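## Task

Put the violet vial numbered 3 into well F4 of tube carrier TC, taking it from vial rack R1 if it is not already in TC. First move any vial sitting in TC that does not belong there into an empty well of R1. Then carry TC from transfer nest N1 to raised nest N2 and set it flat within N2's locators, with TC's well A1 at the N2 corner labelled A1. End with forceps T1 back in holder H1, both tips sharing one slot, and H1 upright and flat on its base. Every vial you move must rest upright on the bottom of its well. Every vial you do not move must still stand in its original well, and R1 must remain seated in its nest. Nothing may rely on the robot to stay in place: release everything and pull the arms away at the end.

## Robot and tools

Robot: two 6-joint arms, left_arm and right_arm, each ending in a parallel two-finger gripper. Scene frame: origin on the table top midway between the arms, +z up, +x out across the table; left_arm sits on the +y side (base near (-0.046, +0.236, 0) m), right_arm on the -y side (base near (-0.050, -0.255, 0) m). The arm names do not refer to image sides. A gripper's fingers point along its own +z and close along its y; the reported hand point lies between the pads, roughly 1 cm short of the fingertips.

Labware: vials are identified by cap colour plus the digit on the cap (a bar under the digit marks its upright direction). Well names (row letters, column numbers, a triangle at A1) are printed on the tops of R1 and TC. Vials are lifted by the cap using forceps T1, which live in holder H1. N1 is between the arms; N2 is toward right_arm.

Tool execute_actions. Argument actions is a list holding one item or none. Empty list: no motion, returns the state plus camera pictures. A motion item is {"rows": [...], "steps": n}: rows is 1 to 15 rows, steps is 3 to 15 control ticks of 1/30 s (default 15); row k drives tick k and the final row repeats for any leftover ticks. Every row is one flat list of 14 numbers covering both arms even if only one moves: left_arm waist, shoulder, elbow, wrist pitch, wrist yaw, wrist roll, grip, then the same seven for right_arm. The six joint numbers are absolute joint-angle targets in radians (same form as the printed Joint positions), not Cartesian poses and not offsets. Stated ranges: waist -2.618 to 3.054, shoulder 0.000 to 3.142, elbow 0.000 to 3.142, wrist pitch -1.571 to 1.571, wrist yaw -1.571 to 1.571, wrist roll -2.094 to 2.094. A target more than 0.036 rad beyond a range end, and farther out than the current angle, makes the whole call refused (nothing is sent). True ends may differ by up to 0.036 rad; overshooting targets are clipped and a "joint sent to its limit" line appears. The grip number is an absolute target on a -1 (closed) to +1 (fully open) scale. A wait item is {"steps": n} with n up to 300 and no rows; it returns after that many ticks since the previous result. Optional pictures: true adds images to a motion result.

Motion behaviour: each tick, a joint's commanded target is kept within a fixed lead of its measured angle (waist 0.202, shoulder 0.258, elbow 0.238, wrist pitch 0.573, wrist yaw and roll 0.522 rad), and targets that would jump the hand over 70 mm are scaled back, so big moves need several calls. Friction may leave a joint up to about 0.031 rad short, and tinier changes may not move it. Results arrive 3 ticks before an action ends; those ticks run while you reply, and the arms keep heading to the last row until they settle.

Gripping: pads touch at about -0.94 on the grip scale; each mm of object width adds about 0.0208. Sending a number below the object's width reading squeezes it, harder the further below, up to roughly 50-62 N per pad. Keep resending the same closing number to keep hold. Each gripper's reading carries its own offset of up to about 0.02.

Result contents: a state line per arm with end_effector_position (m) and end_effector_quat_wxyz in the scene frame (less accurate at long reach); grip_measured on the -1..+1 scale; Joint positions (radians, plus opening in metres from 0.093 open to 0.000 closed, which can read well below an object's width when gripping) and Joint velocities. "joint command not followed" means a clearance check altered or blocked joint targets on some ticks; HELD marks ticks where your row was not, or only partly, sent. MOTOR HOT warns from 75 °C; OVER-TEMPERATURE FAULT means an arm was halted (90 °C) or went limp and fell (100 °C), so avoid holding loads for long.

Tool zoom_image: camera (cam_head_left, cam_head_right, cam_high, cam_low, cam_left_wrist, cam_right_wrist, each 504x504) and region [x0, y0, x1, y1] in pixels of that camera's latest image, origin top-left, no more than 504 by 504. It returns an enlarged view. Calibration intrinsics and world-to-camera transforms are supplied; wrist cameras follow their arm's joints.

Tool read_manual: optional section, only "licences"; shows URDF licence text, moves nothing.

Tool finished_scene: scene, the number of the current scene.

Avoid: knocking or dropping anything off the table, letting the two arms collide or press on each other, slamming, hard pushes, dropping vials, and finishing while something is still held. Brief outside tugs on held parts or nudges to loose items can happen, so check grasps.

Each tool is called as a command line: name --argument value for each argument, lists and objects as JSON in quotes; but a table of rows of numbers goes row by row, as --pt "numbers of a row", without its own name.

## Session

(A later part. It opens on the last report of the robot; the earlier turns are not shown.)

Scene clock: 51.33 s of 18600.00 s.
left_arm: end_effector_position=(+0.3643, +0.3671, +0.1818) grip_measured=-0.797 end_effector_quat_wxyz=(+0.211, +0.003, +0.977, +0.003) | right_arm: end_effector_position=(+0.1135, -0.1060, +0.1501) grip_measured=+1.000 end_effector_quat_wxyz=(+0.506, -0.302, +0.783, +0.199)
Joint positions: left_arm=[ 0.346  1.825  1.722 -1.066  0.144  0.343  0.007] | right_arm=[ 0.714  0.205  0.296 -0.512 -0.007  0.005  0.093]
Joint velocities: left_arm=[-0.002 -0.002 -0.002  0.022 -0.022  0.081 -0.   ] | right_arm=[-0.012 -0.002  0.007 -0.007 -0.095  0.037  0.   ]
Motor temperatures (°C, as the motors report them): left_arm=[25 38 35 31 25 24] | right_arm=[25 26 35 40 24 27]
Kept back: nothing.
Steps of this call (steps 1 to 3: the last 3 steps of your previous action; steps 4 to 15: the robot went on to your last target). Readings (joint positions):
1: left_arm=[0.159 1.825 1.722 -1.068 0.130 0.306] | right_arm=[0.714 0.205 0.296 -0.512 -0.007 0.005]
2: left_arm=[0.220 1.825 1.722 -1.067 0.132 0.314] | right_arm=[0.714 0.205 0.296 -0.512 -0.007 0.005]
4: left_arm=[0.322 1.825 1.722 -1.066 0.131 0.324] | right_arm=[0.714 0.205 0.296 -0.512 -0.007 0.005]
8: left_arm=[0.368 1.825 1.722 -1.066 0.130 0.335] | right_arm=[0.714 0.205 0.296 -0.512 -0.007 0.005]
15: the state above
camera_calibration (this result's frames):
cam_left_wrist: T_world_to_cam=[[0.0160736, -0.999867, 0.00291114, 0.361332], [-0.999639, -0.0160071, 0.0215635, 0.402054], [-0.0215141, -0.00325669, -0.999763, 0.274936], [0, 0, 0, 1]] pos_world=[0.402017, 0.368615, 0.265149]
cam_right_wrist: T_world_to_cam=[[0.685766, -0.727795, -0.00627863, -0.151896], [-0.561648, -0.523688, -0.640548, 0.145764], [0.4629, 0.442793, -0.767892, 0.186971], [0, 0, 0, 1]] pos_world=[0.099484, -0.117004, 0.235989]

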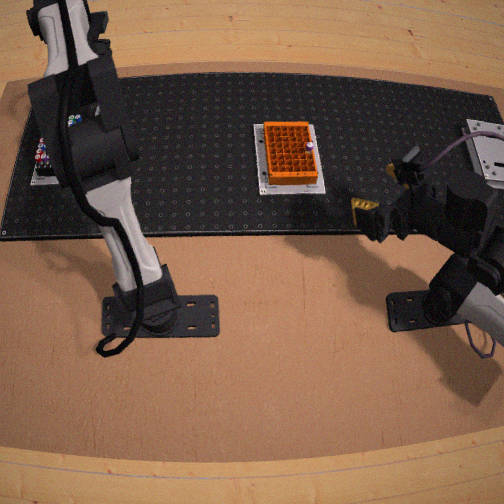

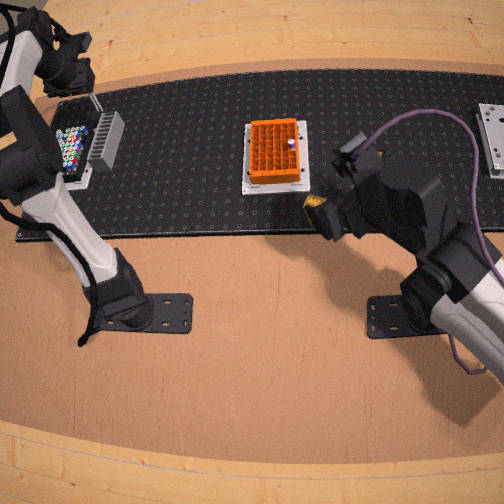

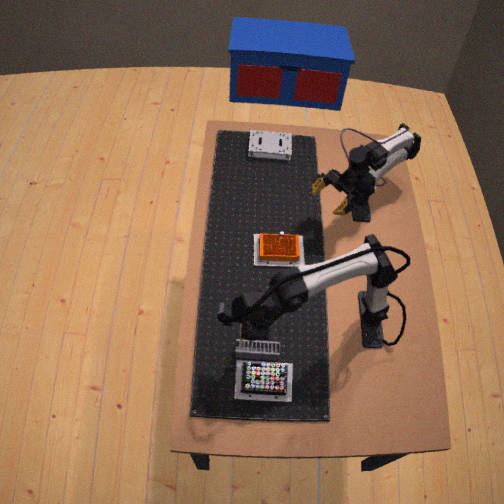

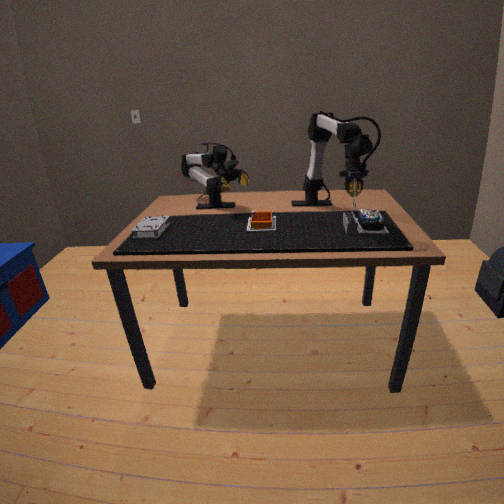

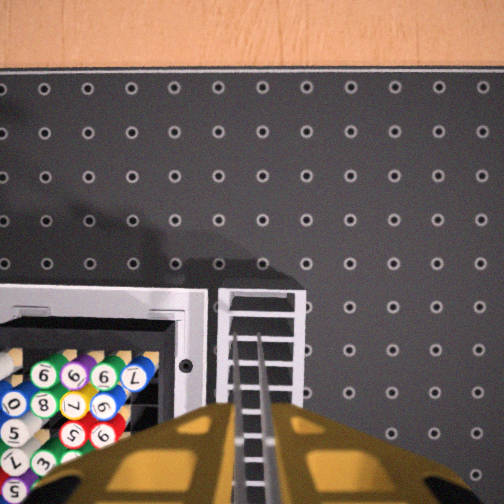

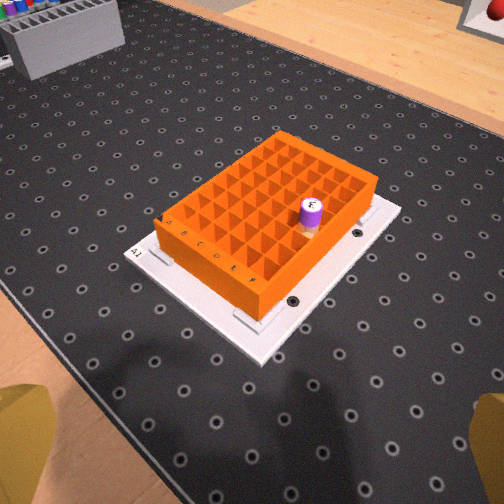

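execute_actions --actions '[{"rows":[[0.32,1.822,1.7,-1.04,0.155,0.35,-0.8,0.7,0.35,0.5,-0.6,0,0.1,1],[0.32,1.822,1.69,-1.03,0.155,0.35,-0.8,0.7,0.5,0.7,-0.7,0,0.2,1],[0.32,1.822,1.68,-1.02,0.155,0.35,-0.8,0.7,0.65,0.9,-0.8,0,0.3,1],[0.32,1.822,1.67,-1.01,0.155,0.35,-0.8,0.7,0.8,1.1,-0.9,0,0.4,1],[0.32,1.822,1.66,-1.0,0.155,0.35,-0.8,0.7,0.95,1.25,-1.0,0,0.5,1],[0.32,1.822,1.65,-0.99,0.155,0.35,-0.8,0.7,1.1,1.4,-1.1,0,0.6,1],[0.32,1.822,1.64,-0.98,0.155,0.35,-0.8,0.7,1.22,1.5,-1.2,0,0.7,1],[0.32,1.822,1.632,-0.97,0.155,0.35,-0.8,0.7,1.34,1.6,-1.3,0,0.72,1],[0.32,1.822,1.632,-0.965,0.155,0.35,-0.8,0.7,1.46,1.7,-1.4,0,0.72,1],[0.32,1.822,1.632,-0.965,0.155,0.35,-0.8,0.7,1.58,1.8,-1.47,0,0.72,1],[0.32,1.822,1.632,-0.965,0.155,0.35,-0.8,0.7,1.7,1.9,-1.47,0,0.72,1],[0.32,1.822,1.632,-0.965,0.155,0.35,-0.8,0.7,1.82,2.0,-1.47,0,0.72,1],[0.32,1.822,1.632,-0.965,0.155,0.35,-0.8,0.69,1.94,2.01,-1.47,0,0.72,1],[0.32,1.822,1.632,-0.965,0.155,0.35,-0.8,0.685,2.04,2.01,-1.47,0,0.72,1],[0.32,1.822,1.632,-0.965,0.155,0.35,-0.8,0.68,2.1,2.01,-1.47,0,0.72,1]]}]'

execute_actions --actions '[{"steps":30}]' --pictures true

Scene clock: 52.07 s of 18600.00 s.
left_arm: end_effector_position=(+0.3633, +0.3592, +0.1597) grip_measured=-0.797 end_effector_quat_wxyz=(+0.201, +0.011, +0.980, -0.004) | right_arm: end_effector_position=(+0.1396, -0.0839, +0.2192) grip_measured=+1.000 end_effector_quat_wxyz=(+0.167, -0.065, +0.974, +0.136)
Joint positions: left_arm=[ 0.33   1.825  1.642 -1.009  0.147  0.346  0.007] | right_arm=[ 0.71   1.163  1.259 -1.233 -0.007  0.6    0.093]
Joint velocities: left_arm=[-0.032  0.002 -0.002  0.095 -0.051 -0.022 -0.001] | right_arm=[ 0.002  2.498  2.537 -1.81  -0.051  0.813  0.   ]
Motor temperatures (°C, as the motors report them): left_arm=[25 38 36 31 25 24] | right_arm=[25 26 35 40 24 27]
Steps of this call (steps 1 to 10: the robot went on to your last target; steps 11 to 22: the first 12 steps of this action). Readings (joint positions):
11: left_arm=[0.345 1.825 1.722 -1.066 0.145 0.345] | right_arm=[0.713 0.224 0.321 -0.539 -0.007 0.017]
12: left_arm=[0.343 1.825 1.719 -1.062 0.145 0.345] | right_arm=[0.712 0.287 0.381 -0.587 -0.007 0.047]
14: left_arm=[0.336 1.825 1.705 -1.050 0.146 0.345] | right_arm=[0.710 0.466 0.547 -0.674 -0.007 0.146]
18: left_arm=[0.330 1.825 1.660 -1.025 0.147 0.346] | right_arm=[0.710 0.817 0.906 -0.933 -0.007 0.430]
22: the state above

Scene clock: 53.07 s of 18600.00 s.
left_arm: end_effector_position=(+0.3677, +0.3608, +0.1617) grip_measured=-0.797 end_effector_quat_wxyz=(+0.210, +0.012, +0.978, -0.000) | right_arm: end_effector_position=(+0.2588, +0.0109, +0.1339) grip_measured=+1.000 end_effector_quat_wxyz=(+0.005, +0.003, +1.000, +0.008)
Joint positions: left_arm=[ 0.33   1.825  1.642 -0.988  0.147  0.346  0.007] | right_arm=[ 0.688  2.101  2.001 -1.453 -0.006  0.715  0.093]
Joint velocities: left_arm=[-0.002  0.017  0.007 -0.081 -0.022  0.066  0.   ] | right_arm=[ 0.002  0.007  0.002 -0.037 -0.022 -0.007  0.   ]
Motor temperatures (°C, as the motors report them): left_arm=[25 39 36 31 25 24] | right_arm=[25 27 35 40 24 27]
Kept back: nothing.
Steps of this call (steps 1 to 3: the last 3 steps of your previous action; steps 4 to 30: the robot went on to your last target). Readings (joint positions):
1: left_arm=[0.330 1.825 1.642 -1.006 0.147 0.346] | right_arm=[0.708 1.249 1.346 -1.282 -0.007 0.624]
2: left_arm=[0.330 1.825 1.642 -1.001 0.147 0.346] | right_arm=[0.705 1.335 1.433 -1.320 -0.007 0.642]
4: left_arm=[0.330 1.825 1.642 -0.996 0.147 0.346] | right_arm=[0.695 1.505 1.609 -1.371 -0.007 0.669]
8: left_arm=[0.330 1.825 1.642 -0.991 0.147 0.346] | right_arm=[0.688 1.838 1.944 -1.406 -0.006 0.696]
30: the state above
camera_calibration (this result's frames):
cam_left_wrist: T_world_to_cam=[[-0.00253829, -0.999986, 0.00473589, 0.361619], [-0.999732, 0.00264648, 0.0229782, 0.398929], [-0.0229904, -0.0046763, -0.999725, 0.255869], [0, 0, 0, 1]] pos_world=[0.405623, 0.361755, 0.244919]
cam_right_wrist: T_world_to_cam=[[0.00200263, -0.999561, -0.0295435, 0.0164977], [-0.902621, -0.0145233, 0.430191, 0.217411], [-0.430431, 0.0258051, -0.902254, 0.309265], [0, 0, 0, 1]] pos_world=[0.329324, 0.0116674, 0.185995]

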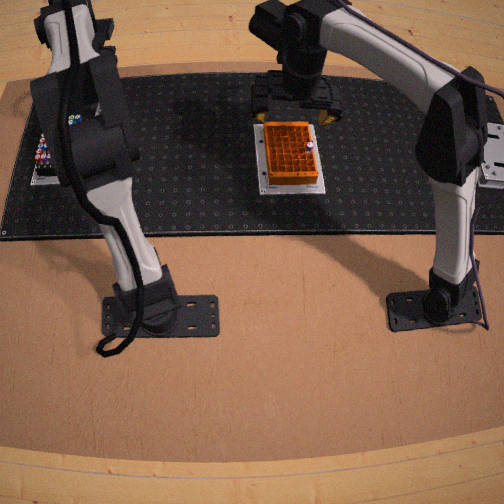

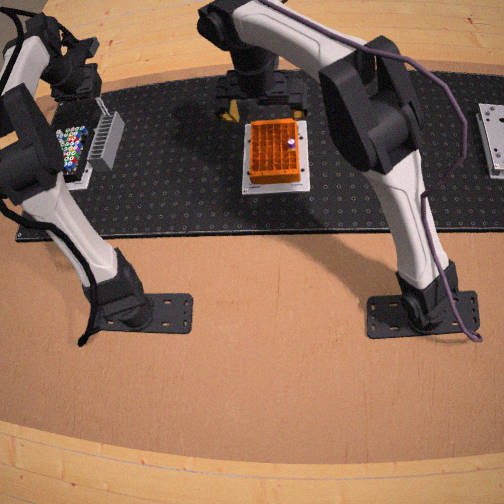

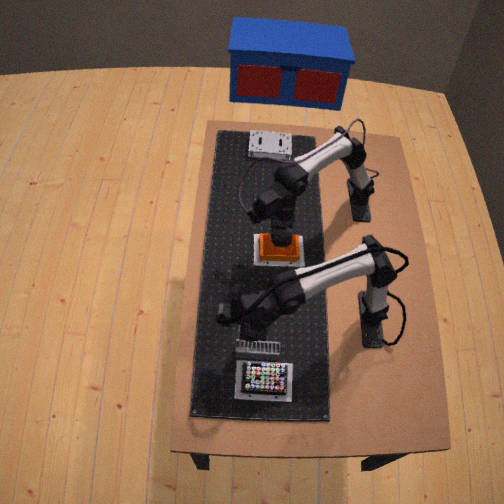

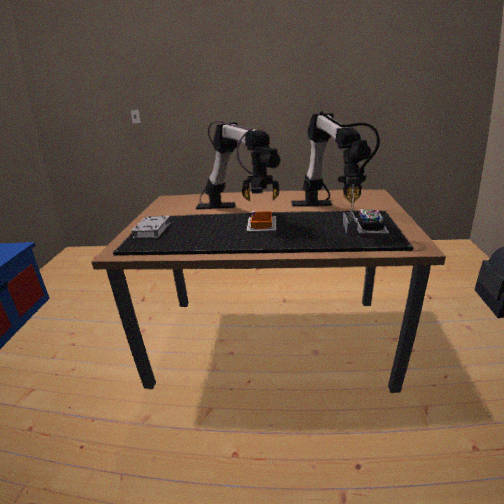

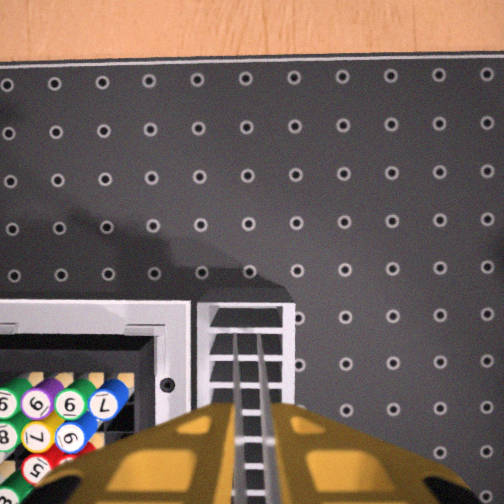

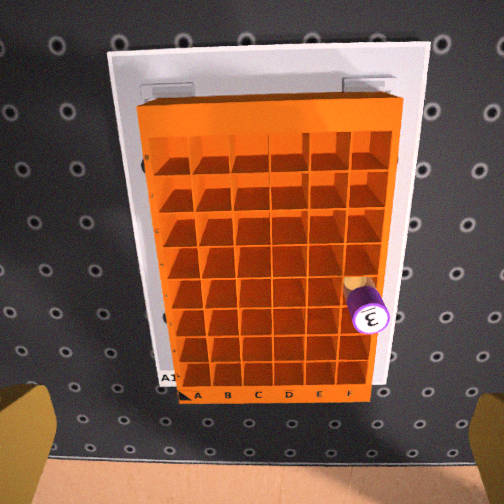

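execute_actions --actions '[{"rows":[[0.32,1.822,1.632,-1.017,0.155,0.35,-0.8,0.665,2.1,2.01,-1.48,0,0.665,1]]}]' --pictures true

Scene clock: 53.70 s of 18600.00 s.
left_arm: end_effector_position=(+0.3645, +0.3596, +0.1602) grip_measured=-0.797 end_effector_quat_wxyz=(+0.203, +0.011, +0.979, -0.003) | right_arm: end_effector_position=(+0.2613, +0.0042, +0.1339) grip_measured=+1.000 end_effector_quat_wxyz=(+0.001, -0.010, +1.000, +0.005)
Joint positions: left_arm=[ 0.33   1.825  1.642 -1.004  0.147  0.346  0.007] | right_arm=[ 0.671  2.101  2.001 -1.463 -0.006  0.673  0.093]
Joint velocities: left_arm=[-0.002 -0.012  0.002 -0.007 -0.007  0.037 -0.   ] | right_arm=[-0.002  0.002 -0.017  0.007 -0.007 -0.066  0.   ]
Motor temperatures (°C, as the motors report them): left_arm=[25 39 36 31 25 24] | right_arm=[25 27 35 40 24 27]
Steps of this call (steps 1 to 7: the robot went on to your last target; steps 8 to 19: the first 12 steps of this action). Readings (joint positions):
8: left_arm=[0.330 1.825 1.642 -0.990 0.147 0.346] | right_arm=[0.687 2.101 2.001 -1.454 -0.006 0.709]
9: left_arm=[0.330 1.825 1.642 -0.992 0.147 0.346] | right_arm=[0.685 2.101 2.001 -1.456 -0.006 0.701]
11: left_arm=[0.330 1.825 1.642 -0.997 0.147 0.346] | right_arm=[0.678 2.101 2.001 -1.459 -0.006 0.690]
15: left_arm=[0.330 1.825 1.642 -1.002 0.147 0.346] | right_arm=[0.671 2.101 2.001 -1.462 -0.006 0.678]
19: the state above
camera_calibration (this result's frames):
cam_left_wrist: T_world_to_cam=[[-0.002429, -0.999946, 0.0101455, 0.359502], [-0.999287, 0.00280935, 0.0376452, 0.393128], [-0.0376717, -0.0100468, -0.99924, 0.261558], [0, 0, 0, 1]] pos_world=[0.403575, 0.361006, 0.242912]
cam_right_wrist: T_world_to_cam=[[0.026979, -0.999371, -0.0230222, 0.00234229], [-0.898944, -0.0343283, 0.436716, 0.217897], [-0.437232, 0.00891351, -0.899305, 0.311974], [0, 0, 0, 1]] pos_world=[0.332219, 0.00704007, 0.185454]

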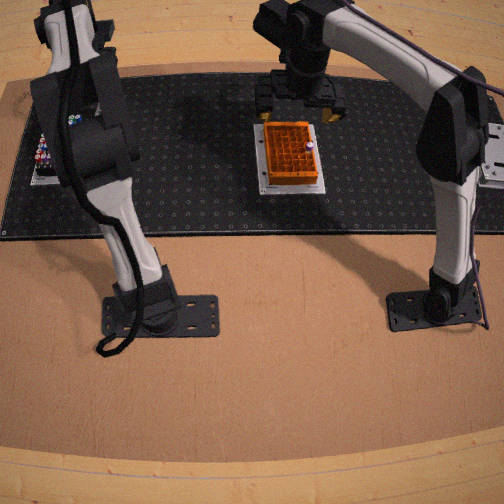

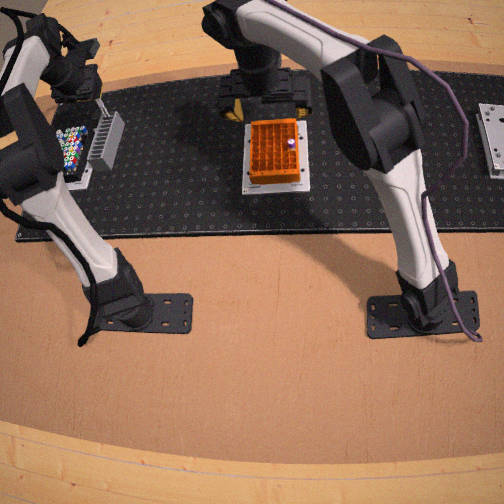

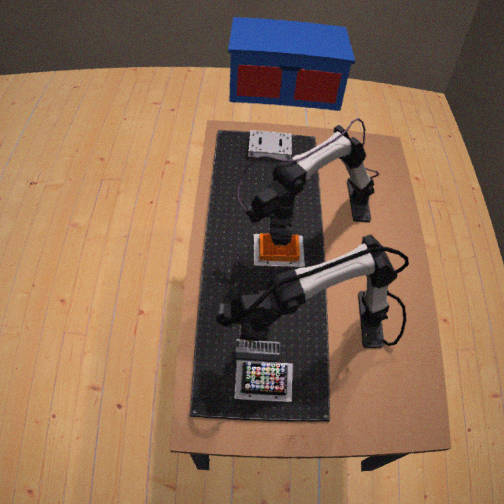

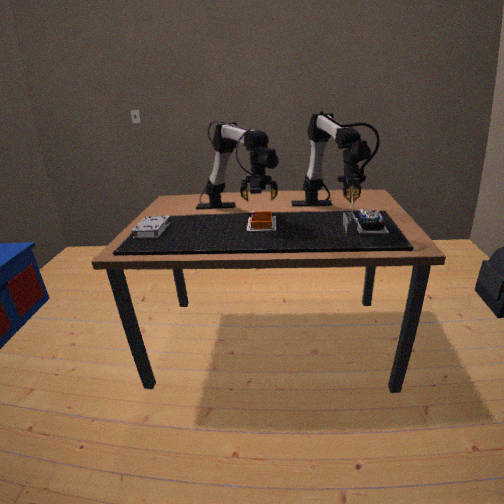

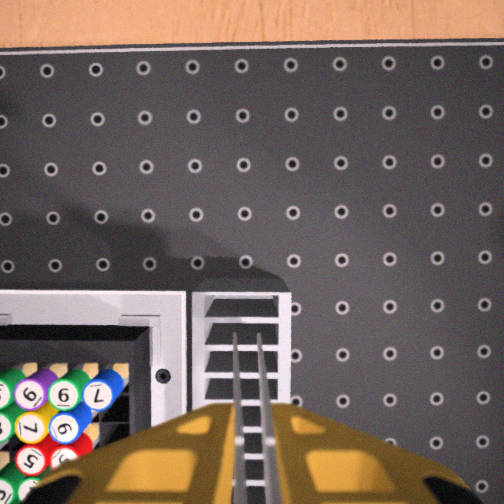

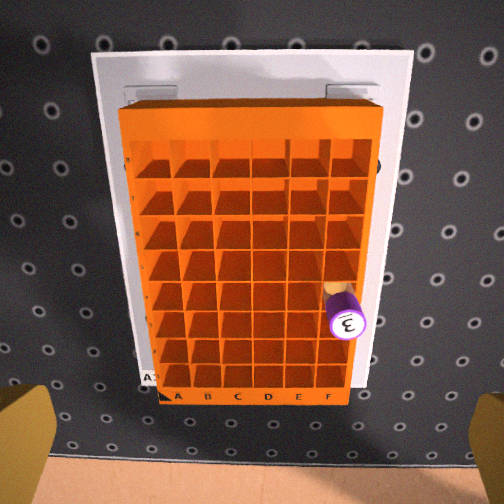

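execute_actions --actions '[{"rows":[[0.32,1.822,1.630,-0.975,0.155,0.35,-0.8,0.665,2.125,1.98,-1.43,0,0.665,1],[0.32,1.822,1.624,-0.968,0.155,0.35,-0.8,0.665,2.13,1.965,-1.415,0,0.665,1],[0.32,1.822,1.618,-0.962,0.155,0.35,-0.8,0.665,2.135,1.95,-1.4,0,0.665,1],[0.32,1.822,1.612,-0.956,0.155,0.35,-0.8,0.665,2.135,1.935,-1.385,0,0.665,1],[0.32,1.822,1.606,-0.95,0.155,0.35,-0.8,0.665,2.135,1.92,-1.37,0,0.665,1],[0.32,1.822,1.6,-0.944,0.155,0.35,-0.8,0.665,2.135,1.905,-1.355,0,0.665,1],[0.32,1.822,1.594,-0.938,0.155,0.35,-0.8,0.665,2.135,1.89,-1.34,0,0.665,1],[0.32,1.822,1.588,-0.932,0.155,0.35,-0.8,0.665,2.135,1.875,-1.325,0,0.665,1],[0.32,1.822,1.582,-0.926,0.155,0.35,-0.8,0.665,2.135,1.865,-1.31,0,0.665,1],[0.32,1.822,1.576,-0.92,0.155,0.35,-0.8,0.665,2.135,1.855,-1.3,0,0.665,1],[0.32,1.822,1.57,-0.914,0.155,0.35,-0.8,0.665,2.135,1.855,-1.29,0,0.665,1],[0.32,1.822,1.564,-0.908,0.155,0.35,-0.8,0.665,2.135,1.855,-1.29,0,0.665,1],[0.32,1.822,1.558,-0.902,0.155,0.35,-0.8,0.665,2.135,1.855,-1.29,0,0.665,1],[0.32,1.822,1.552,-0.896,0.155,0.35,-0.8,0.665,2.135,1.855,-1.29,0,0.665,1],[0.32,1.822,1.546,-0.89,0.155,0.35,-0.8,0.665,2.135,1.855,-1.29,0,0.665,1]]}]'

execute_actions --actions '[{"rows":[[0.32,1.822,1.54,-0.884,0.155,0.35,-0.8,0.665,2.135,1.855,-1.29,0,0.665,1],[0.32,1.822,1.534,-0.878,0.155,0.35,-0.8,0.665,2.135,1.855,-1.29,0,0.665,1],[0.32,1.822,1.528,-0.872,0.155,0.35,-0.8,0.665,2.135,1.855,-1.29,0,0.665,1],[0.32,1.822,1.522,-0.866,0.155,0.35,-0.8,0.665,2.135,1.855,-1.29,0,0.665,1],[0.32,1.822,1.516,-0.86,0.155,0.35,-0.8,0.665,2.135,1.855,-1.29,0,0.665,1],[0.32,1.822,1.51,-0.854,0.155,0.35,-0.8,0.665,2.135,1.855,-1.29,0,0.665,1],[0.32,1.822,1.504,-0.848,0.155,0.35,-0.8,0.665,2.135,1.855,-1.29,0,0.665,1],[0.32,1.822,1.498,-0.842,0.155,0.35,-0.8,0.665,2.135,1.855,-1.29,0,0.665,1],[0.32,1.822,1.492,-0.836,0.155,0.35,-0.8,0.665,2.135,1.855,-1.29,0,0.665,1],[0.32,1.822,1.486,-0.83,0.155,0.35,-0.8,0.665,2.135,1.855,-1.29,0,0.665,1],[0.32,1.822,1.48,-0.826,0.155,0.35,-0.8,0.665,2.135,1.855,-1.29,0,0.665,1],[0.32,1.822,1.474,-0.822,0.155,0.35,-0.8,0.665,2.135,1.855,-1.29,0,0.665,1],[0.32,1.822,1.47,-0.82,0.155,0.35,-0.8,0.665,2.135,1.855,-1.29,0,0.665,1]]}]'

execute_actions --actions '[{"steps":10}]' --pictures true

Scene clock: 54.63 s of 18600.00 s.
left_arm: end_effector_position=(+0.3636, +0.3593, +0.1458) grip_measured=-0.797 end_effector_quat_wxyz=(+0.201, +0.011, +0.980, -0.004) | right_arm: end_effector_position=(+0.2614, +0.0042, +0.0978) grip_measured=+1.000 end_effector_quat_wxyz=(-0.008, -0.011, +1.000, -0.003)
Joint positions: left_arm=[ 0.33   1.825  1.587 -0.955  0.147  0.346  0.007] | right_arm=[ 0.671  2.115  1.878 -1.35  -0.006  0.67   0.093]
Joint velocities: left_arm=[ 0.002  0.002 -0.168  0.125 -0.007 -0.022  0.001] | right_arm=[-0.007  0.1   -0.173  0.286 -0.007 -0.037  0.   ]
Motor temperatures (°C, as the motors report them): left_arm=[25 39 36 31 25 24] | right_arm=[25 27 35 39 24 27]
Steps of this call (steps 1 to 3: the last 3 steps of your previous action; steps 4 to 15: the robot went on to your last target; step 16: nothing new was sent; steps 17 to 28: the first 12 steps of this action). Readings (joint positions):
17: left_arm=[0.330 1.825 1.642 -1.004 0.147 0.346] | right_arm=[0.671 2.101 2.001 -1.463 -0.006 0.670]
18: left_arm=[0.330 1.825 1.642 -1.003 0.147 0.346] | right_arm=[0.671 2.101 1.998 -1.457 -0.006 0.670]
20: left_arm=[0.330 1.825 1.637 -0.994 0.147 0.346] | right_arm=[0.671 2.101 1.984 -1.439 -0.006 0.670]
24: left_arm=[0.330 1.825 1.612 -0.974 0.147 0.346] | right_arm=[0.671 2.103 1.925 -1.393 -0.006 0.670]
28: the state above

Scene clock: 55.13 s of 18600.00 s.
left_arm: end_effector_position=(+0.3626, +0.3589, +0.1233) grip_measured=-0.797 end_effector_quat_wxyz=(+0.200, +0.011, +0.980, -0.004) | right_arm: end_effector_position=(+0.2680, +0.0097, +0.0938) grip_measured=+1.000 end_effector_quat_wxyz=(+0.004, -0.011, +1.000, +0.007)
Joint positions: left_arm=[ 0.33   1.825  1.498 -0.866  0.147  0.346  0.007] | right_arm=[ 0.671  2.121  1.872 -1.307 -0.006  0.67   0.093]
Joint velocities: left_arm=[-0.012  0.002 -0.183  0.168 -0.037 -0.066 -0.   ] | right_arm=[-0.007 -0.002  0.022  0.007  0.022 -0.022  0.   ]
Motor temperatures (°C, as the motors report them): left_arm=[25 39 36 31 25 24] | right_arm=[25 27 35 39 24 27]
Steps of this call (steps 1 to 3: the last 3 steps of your previous action; steps 4 to 15: the first 12 steps of this action). Readings (joint positions):
4: left_arm=[0.330 1.825 1.564 -0.932 0.147 0.346] | right_arm=[0.671 2.121 1.872 -1.325 -0.006 0.670]
5: left_arm=[0.330 1.825 1.557 -0.926 0.147 0.346] | right_arm=[0.671 2.121 1.872 -1.321 -0.006 0.670]
7: left_arm=[0.330 1.825 1.546 -0.914 0.147 0.346] | right_arm=[0.671 2.121 1.872 -1.315 -0.006 0.670]
11: left_arm=[0.330 1.825 1.522 -0.890 0.147 0.346] | right_arm=[0.671 2.121 1.872 -1.309 -0.006 0.670]
15: the state above

Scene clock: 55.47 s of 18600.00 s.
left_arm: end_effector_position=(+0.3635, +0.3592, +0.1201) grip_measured=-0.797 end_effector_quat_wxyz=(+0.203, +0.011, +0.979, -0.003) | right_arm: end_effector_position=(+0.2681, +0.0098, +0.0938) grip_measured=+1.000 end_effector_quat_wxyz=(+0.004, -0.011, +1.000, +0.007)
Joint positions: left_arm=[ 0.33   1.825  1.483 -0.845  0.147  0.346  0.007] | right_arm=[ 0.671  2.121  1.872 -1.307 -0.006  0.67   0.093]
Joint velocities: left_arm=[-0.017  0.002 -0.002  0.007  0.081 -0.037 -0.   ] | right_arm=[ 0.012 -0.002  0.012  0.022 -0.066 -0.007  0.   ]
Motor temperatures (°C, as the motors report them): left_arm=[25 39 36 31 25 24] | right_arm=[25 28 35 39 24 27]
Kept back: nothing.
Steps of this call (steps 1 to 3: the last 3 steps of your previous action; steps 4 to 10: the robot went on to your last target). Readings (joint positions):
1: left_arm=[0.330 1.825 1.493 -0.861 0.147 0.346] | right_arm=[0.671 2.121 1.872 -1.307 -0.006 0.670]
2: left_arm=[0.330 1.825 1.488 -0.858 0.147 0.346] | right_arm=[0.671 2.121 1.872 -1.307 -0.006 0.670]
4: left_arm=[0.330 1.825 1.483 -0.853 0.147 0.346] | right_arm=[0.671 2.121 1.872 -1.307 -0.006 0.670]
8: left_arm=[0.330 1.825 1.483 -0.847 0.147 0.346] | right_arm=[0.671 2.121 1.872 -1.307 -0.006 0.670]
10: the state above
camera_calibration (this result's frames):
cam_left_wrist: T_world_to_cam=[[-0.0025692, -0.99994, 0.0106094, 0.359499], [-0.999278, 0.0029694, 0.0378804, 0.393639], [-0.0379097, -0.0105044, -0.999226, 0.221701], [0, 0, 0, 1]] pos_world=[0.402683, 0.360637, 0.202804]
cam_right_wrist: T_world_to_cam=[[0.0301781, -0.99916, -0.0277081, 0.00642285], [-0.901395, -0.0391836, 0.431221, 0.242892], [-0.431945, 0.0119625, -0.901821, 0.277618], [0, 0, 0, 1]] pos_world=[0.338663, 0.0126138, 0.145799]

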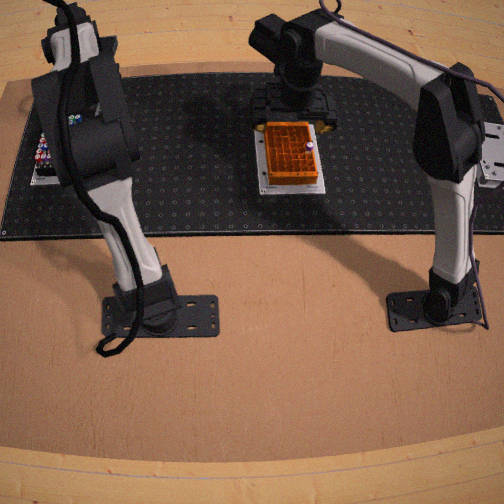

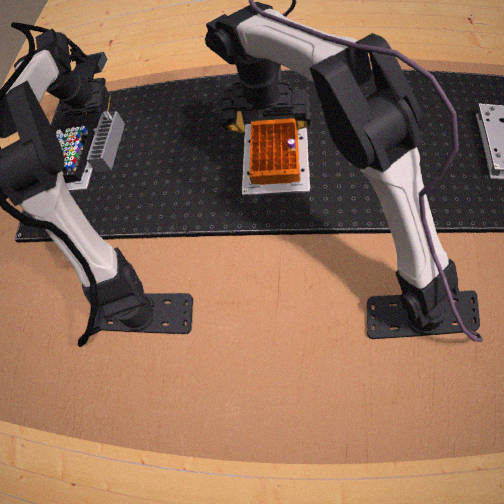

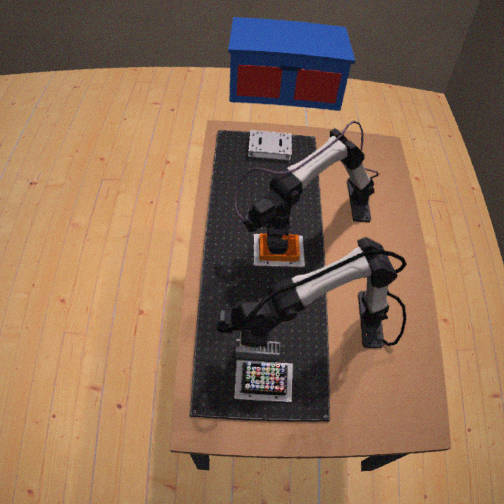

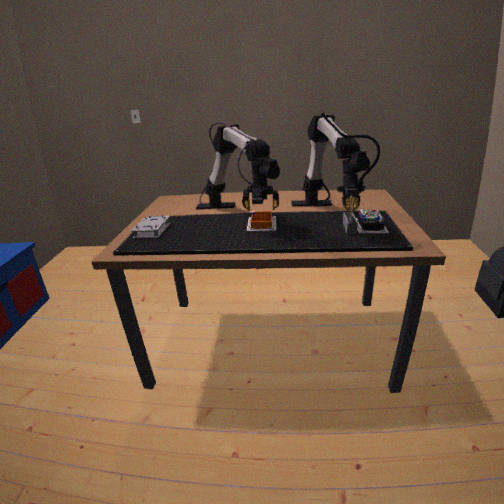

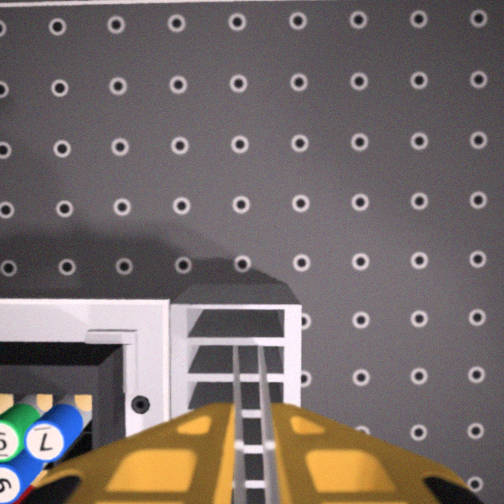

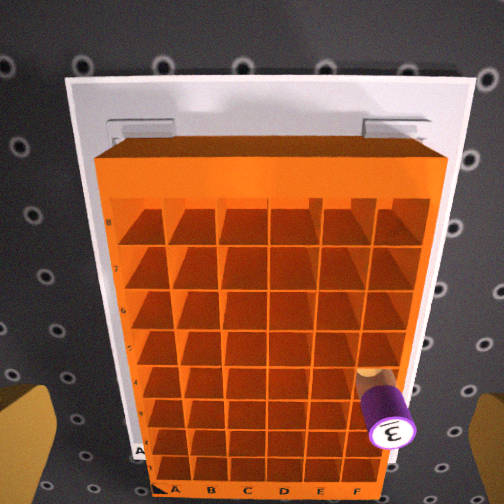

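execute_actions --actions '[{"rows":[[0.32,1.822,1.47,-0.82,0.155,0.35,-0.5,0.665,2.137,1.85,-1.29,0,0.665,1],[0.32,1.822,1.47,-0.82,0.155,0.35,-0.2,0.665,2.139,1.844,-1.286,0,0.665,1],[0.32,1.822,1.47,-0.82,0.155,0.35,0,0.665,2.141,1.838,-1.28,0,0.665,1],[0.32,1.822,1.47,-0.82,0.155,0.35,0,0.665,2.143,1.832,-1.273,0,0.665,1],[0.32,1.822,1.47,-0.82,0.155,0.35,0,0.665,2.145,1.826,-1.266,0,0.665,1],[0.32,1.822,1.47,-0.82,0.155,0.35,0,0.665,2.146,1.82,-1.259,0,0.665,1],[0.32,1.822,1.47,-0.82,0.155,0.35,0,0.665,2.147,1.814,-1.252,0,0.665,1],[0.32,1.822,1.47,-0.82,0.155,0.35,0,0.665,2.148,1.808,-1.245,0,0.665,1],[0.32,1.8,1.49,-0.86,0.155,0.35,0,0.665,2.149,1.802,-1.238,0,0.665,1],[0.32,1.78,1.5,-0.88,0.155,0.35,0,0.665,2.15,1.796,-1.231,0,0.665,1],[0.32,1.76,1.51,-0.9,0.155,0.35,0,0.665,2.151,1.79,-1.224,0,0.665,1],[0.32,1.74,1.52,-0.93,0.155,0.35,0,0.665,2.152,1.784,-1.217,0,0.665,1],[0.32,1.72,1.53,-0.96,0.155,0.35,0,0.665,2.153,1.778,-1.21,0,0.665,1],[0.32,1.7,1.54,-0.99,0.155,0.35,0,0.665,2.154,1.772,-1.203,0,0.665,1],[0.32,1.68,1.55,-1.02,0.155,0.35,0,0.665,2.155,1.766,-1.196,0,0.665,1]]}]'

execute_actions --actions '[{"rows":[[0.32,1.65,1.56,-1.06,0.155,0.35,0,0.665,2.156,1.76,-1.189,0,0.665,1],[0.32,1.62,1.57,-1.1,0.155,0.35,0,0.665,2.157,1.754,-1.182,0,0.665,1],[0.32,1.59,1.58,-1.14,0.155,0.35,0,0.665,2.158,1.748,-1.175,0,0.665,1],[0.32,1.56,1.58,-1.17,0.155,0.35,0,0.665,2.159,1.742,-1.168,0,0.665,1],[0.32,1.52,1.56,-1.2,0.155,0.35,0,0.665,2.16,1.736,-1.161,0,0.665,1],[0.32,1.46,1.52,-1.2,0.155,0.35,0,0.665,2.16,1.73,-1.154,0,0.665,1],[0.32,1.4,1.46,-1.2,0.155,0.35,0,0.665,2.16,1.724,-1.147,0,0.665,1],[0.32,1.34,1.4,-1.2,0.155,0.35,0,0.665,2.16,1.718,-1.14,0,0.665,1],[0.32,1.28,1.34,-1.2,0.155,0.35,0,0.665,2.16,1.712,-1.133,0,0.665,1],[0.32,1.22,1.28,-1.2,0.155,0.35,0,0.665,2.16,1.706,-1.126,0,0.665,1],[0.32,1.16,1.22,-1.2,0.155,0.35,0,0.665,2.16,1.7,-1.12,0,0.665,1],[0.32,1.1,1.16,-1.2,0.155,0.35,0,0.665,2.16,1.695,-1.12,0,0.665,1]]}]'

execute_actions --actions '[{"steps":10}]' --pictures true

Scene clock: 56.43 s of 18600.00 s.
left_arm: end_effector_position=(+0.3599, +0.3579, +0.1243) grip_measured=-0.003 end_effector_quat_wxyz=(+0.202, +0.011, +0.979, -0.003) | right_arm: end_effector_position=(+0.2658, +0.0078, +0.0797) grip_measured=+1.000 end_effector_quat_wxyz=(-0.000, -0.011, +1.000, +0.004)
Joint positions: left_arm=[ 0.33   1.811  1.483 -0.862  0.147  0.346  0.045] | right_arm=[ 0.671  2.121  1.816 -1.261 -0.006  0.67   0.093]
Joint velocities: left_arm=[-0.012 -0.295 -0.007 -0.359 -0.007  0.051 -0.   ] | right_arm=[-0.007 -0.002 -0.173  0.183  0.022  0.051  0.   ]
Motor temperatures (°C, as the motors report them): left_arm=[25 39 36 31 25 24] | right_arm=[25 28 35 39 24 27]
Steps of this call (steps 1 to 17: the robot went on to your last target; steps 18 to 29: the first 12 steps of this action). Readings (joint positions):
18: left_arm=[0.330 1.825 1.483 -0.843 0.147 0.346] | right_arm=[0.671 2.121 1.872 -1.306 -0.006 0.670]
19: left_arm=[0.330 1.825 1.483 -0.843 0.147 0.346] | right_arm=[0.671 2.121 1.872 -1.306 -0.006 0.670]
21: left_arm=[0.330 1.825 1.483 -0.842 0.147 0.346] | right_arm=[0.671 2.121 1.867 -1.301 -0.006 0.670]
25: left_arm=[0.330 1.825 1.483 -0.842 0.147 0.346] | right_arm=[0.671 2.121 1.841 -1.283 -0.006 0.670]
29: the state above

Scene clock: 56.93 s of 18600.00 s.
left_arm: end_effector_position=(+0.2296, +0.3101, +0.2323) grip_measured=-0.003 end_effector_quat_wxyz=(+0.268, +0.017, +0.963, +0.021) | right_arm: end_effector_position=(+0.2652, +0.0073, +0.0507) grip_measured=+1.000 end_effector_quat_wxyz=(-0.002, -0.011, +1.000, +0.002)
Joint positions: left_arm=[ 0.33   1.203  1.288 -1.131  0.148  0.346  0.045] | right_arm=[ 0.671  2.138  1.726 -1.16  -0.006  0.67   0.093]
Joint velocities: left_arm=[ 0.002 -1.805 -1.785 -0.271 -0.051  0.066  0.   ] | right_arm=[ 0.012 -0.012 -0.134  0.11  -0.022  0.007  0.   ]
Motor temperatures (°C, as the motors report them): left_arm=[25 39 36 31 25 24] | right_arm=[25 28 35 39 24 27]
Steps of this call (steps 1 to 3: the last 3 steps of your previous action; steps 4 to 15: the first 12 steps of this action). Readings (joint positions):
4: left_arm=[0.330 1.739 1.512 -0.945 0.147 0.346] | right_arm=[0.671 2.123 1.794 -1.235 -0.006 0.670]
5: left_arm=[0.330 1.713 1.523 -0.970 0.147 0.346] | right_arm=[0.671 2.125 1.788 -1.228 -0.006 0.670]
7: left_arm=[0.330 1.650 1.546 -1.025 0.147 0.346] | right_arm=[0.671 2.130 1.776 -1.213 -0.006 0.670]
11: left_arm=[0.330 1.463 1.501 -1.091 0.147 0.346] | right_arm=[0.671 2.136 1.750 -1.186 -0.006 0.670]
15: the state above

Scene clock: 57.27 s of 18600.00 s.
left_arm: end_effector_position=(+0.1901, +0.2956, +0.2084) grip_measured=-0.003 end_effector_quat_wxyz=(+0.229, +0.014, +0.973, +0.007) | right_arm: end_effector_position=(+0.2668, +0.0087, +0.0483) grip_measured=+1.000 end_effector_quat_wxyz=(+0.002, -0.011, +1.000, +0.005)
Joint positions: left_arm=[ 0.33   1.099  1.171 -1.202  0.148  0.346  0.045] | right_arm=[ 0.671  2.138  1.716 -1.139 -0.006  0.67   0.093]
Joint velocities: left_arm=[ 0.002 -0.002 -0.017  0.022 -0.022  0.051  0.001] | right_arm=[ 0.007 -0.012 -0.002  0.007  0.007 -0.051  0.   ]
Motor temperatures (°C, as the motors report them): left_arm=[25 39 36 31 25 24] | right_arm=[25 28 35 39 24 27]
Kept back: nothing.
Steps of this call (steps 1 to 3: the last 3 steps of your previous action; steps 4 to 10: the robot went on to your last target). Readings (joint positions):
1: left_arm=[0.330 1.151 1.237 -1.150 0.148 0.346] | right_arm=[0.671 2.138 1.721 -1.155 -0.006 0.670]
2: left_arm=[0.330 1.117 1.205 -1.175 0.148 0.346] | right_arm=[0.671 2.138 1.718 -1.152 -0.006 0.670]
4: left_arm=[0.330 1.099 1.179 -1.201 0.148 0.346] | right_arm=[0.671 2.138 1.716 -1.148 -0.006 0.670]
8: left_arm=[0.330 1.099 1.171 -1.202 0.148 0.346] | right_arm=[0.671 2.138 1.716 -1.141 -0.006 0.670]
10: the state above
camera_calibration (this result's frames):
cam_left_wrist: T_world_to_cam=[[-0.0032748, -0.999958, -0.00858272, 0.298659], [-0.999871, 0.00340903, -0.0156719, 0.228262], [0.0157005, 0.00853029, -0.99984, 0.286939], [0, 0, 0, 1]] pos_world=[0.224705, 0.295421, 0.293033]
cam_right_wrist: T_world_to_cam=[[0.0300782, -0.999243, -0.0246584, 0.00401596], [-0.899742, -0.0378122, 0.43478, 0.260712], [-0.435383, 0.00910881, -0.900199, 0.236862], [0, 0, 0, 1]] pos_world=[0.337578, 0.0117135, 0.0999692]

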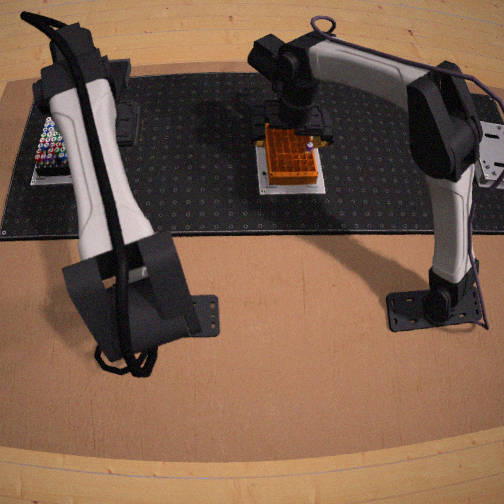

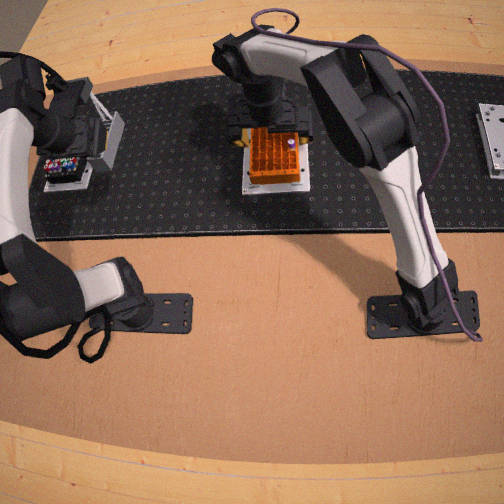

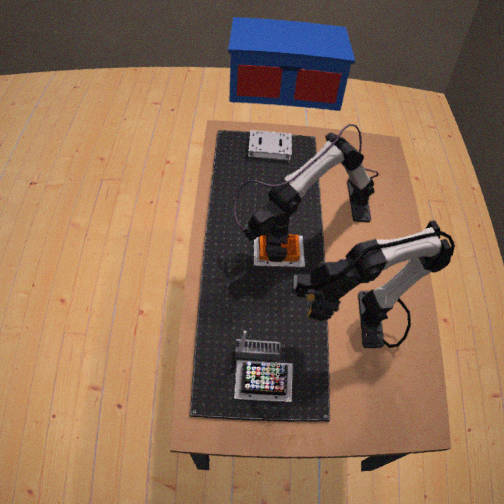

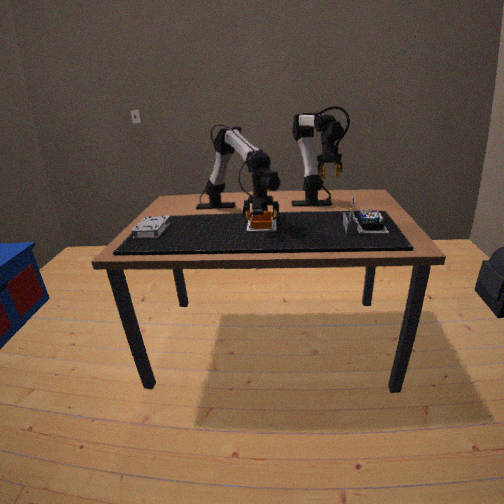

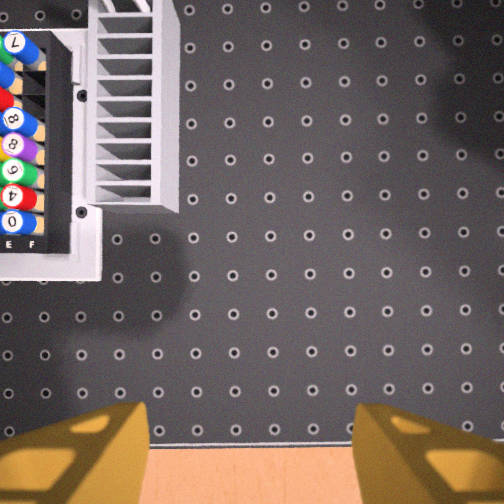

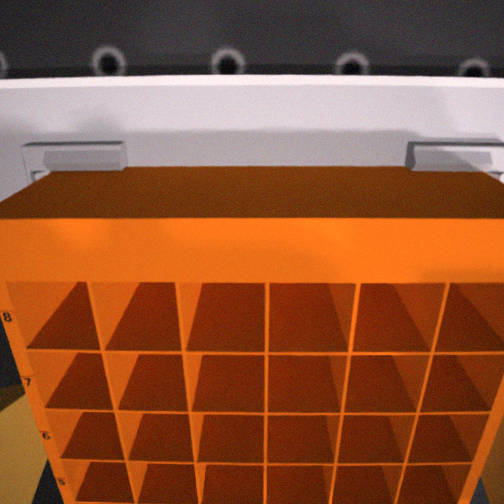

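Check N2's A1.

zoom_image --camera "cam_high" --region '[235,115,305,185]'

zoom_image --camera "cam_head_right" --region '[414,90,504,190]'

Region (235, 115, 305, 185) of cam_high's 504x504 image, scaled by 7.200, with more detail than that image has.

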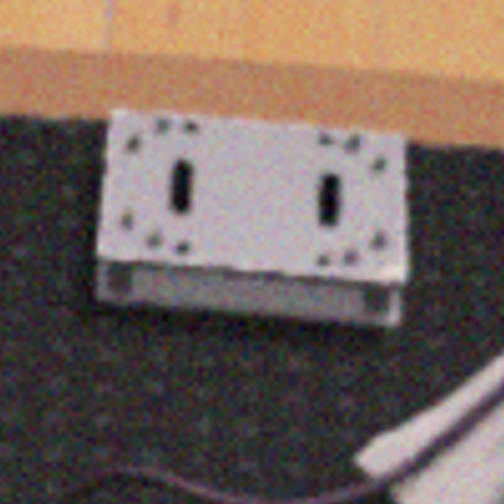

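Region (414, 90, 504, 190) of cam_head_right's 504x504 image, scaled by 5.040, with more detail than that image has; it fills the left 454 columns of this view, and the rest is white.

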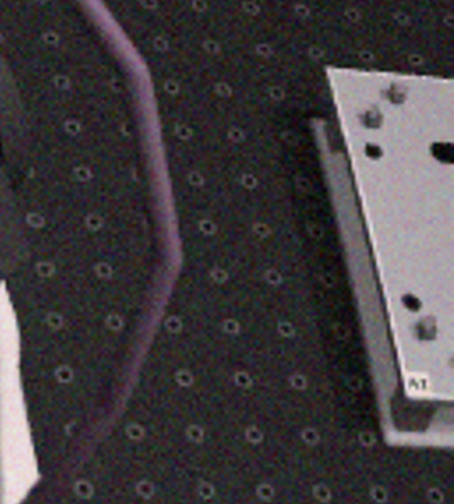

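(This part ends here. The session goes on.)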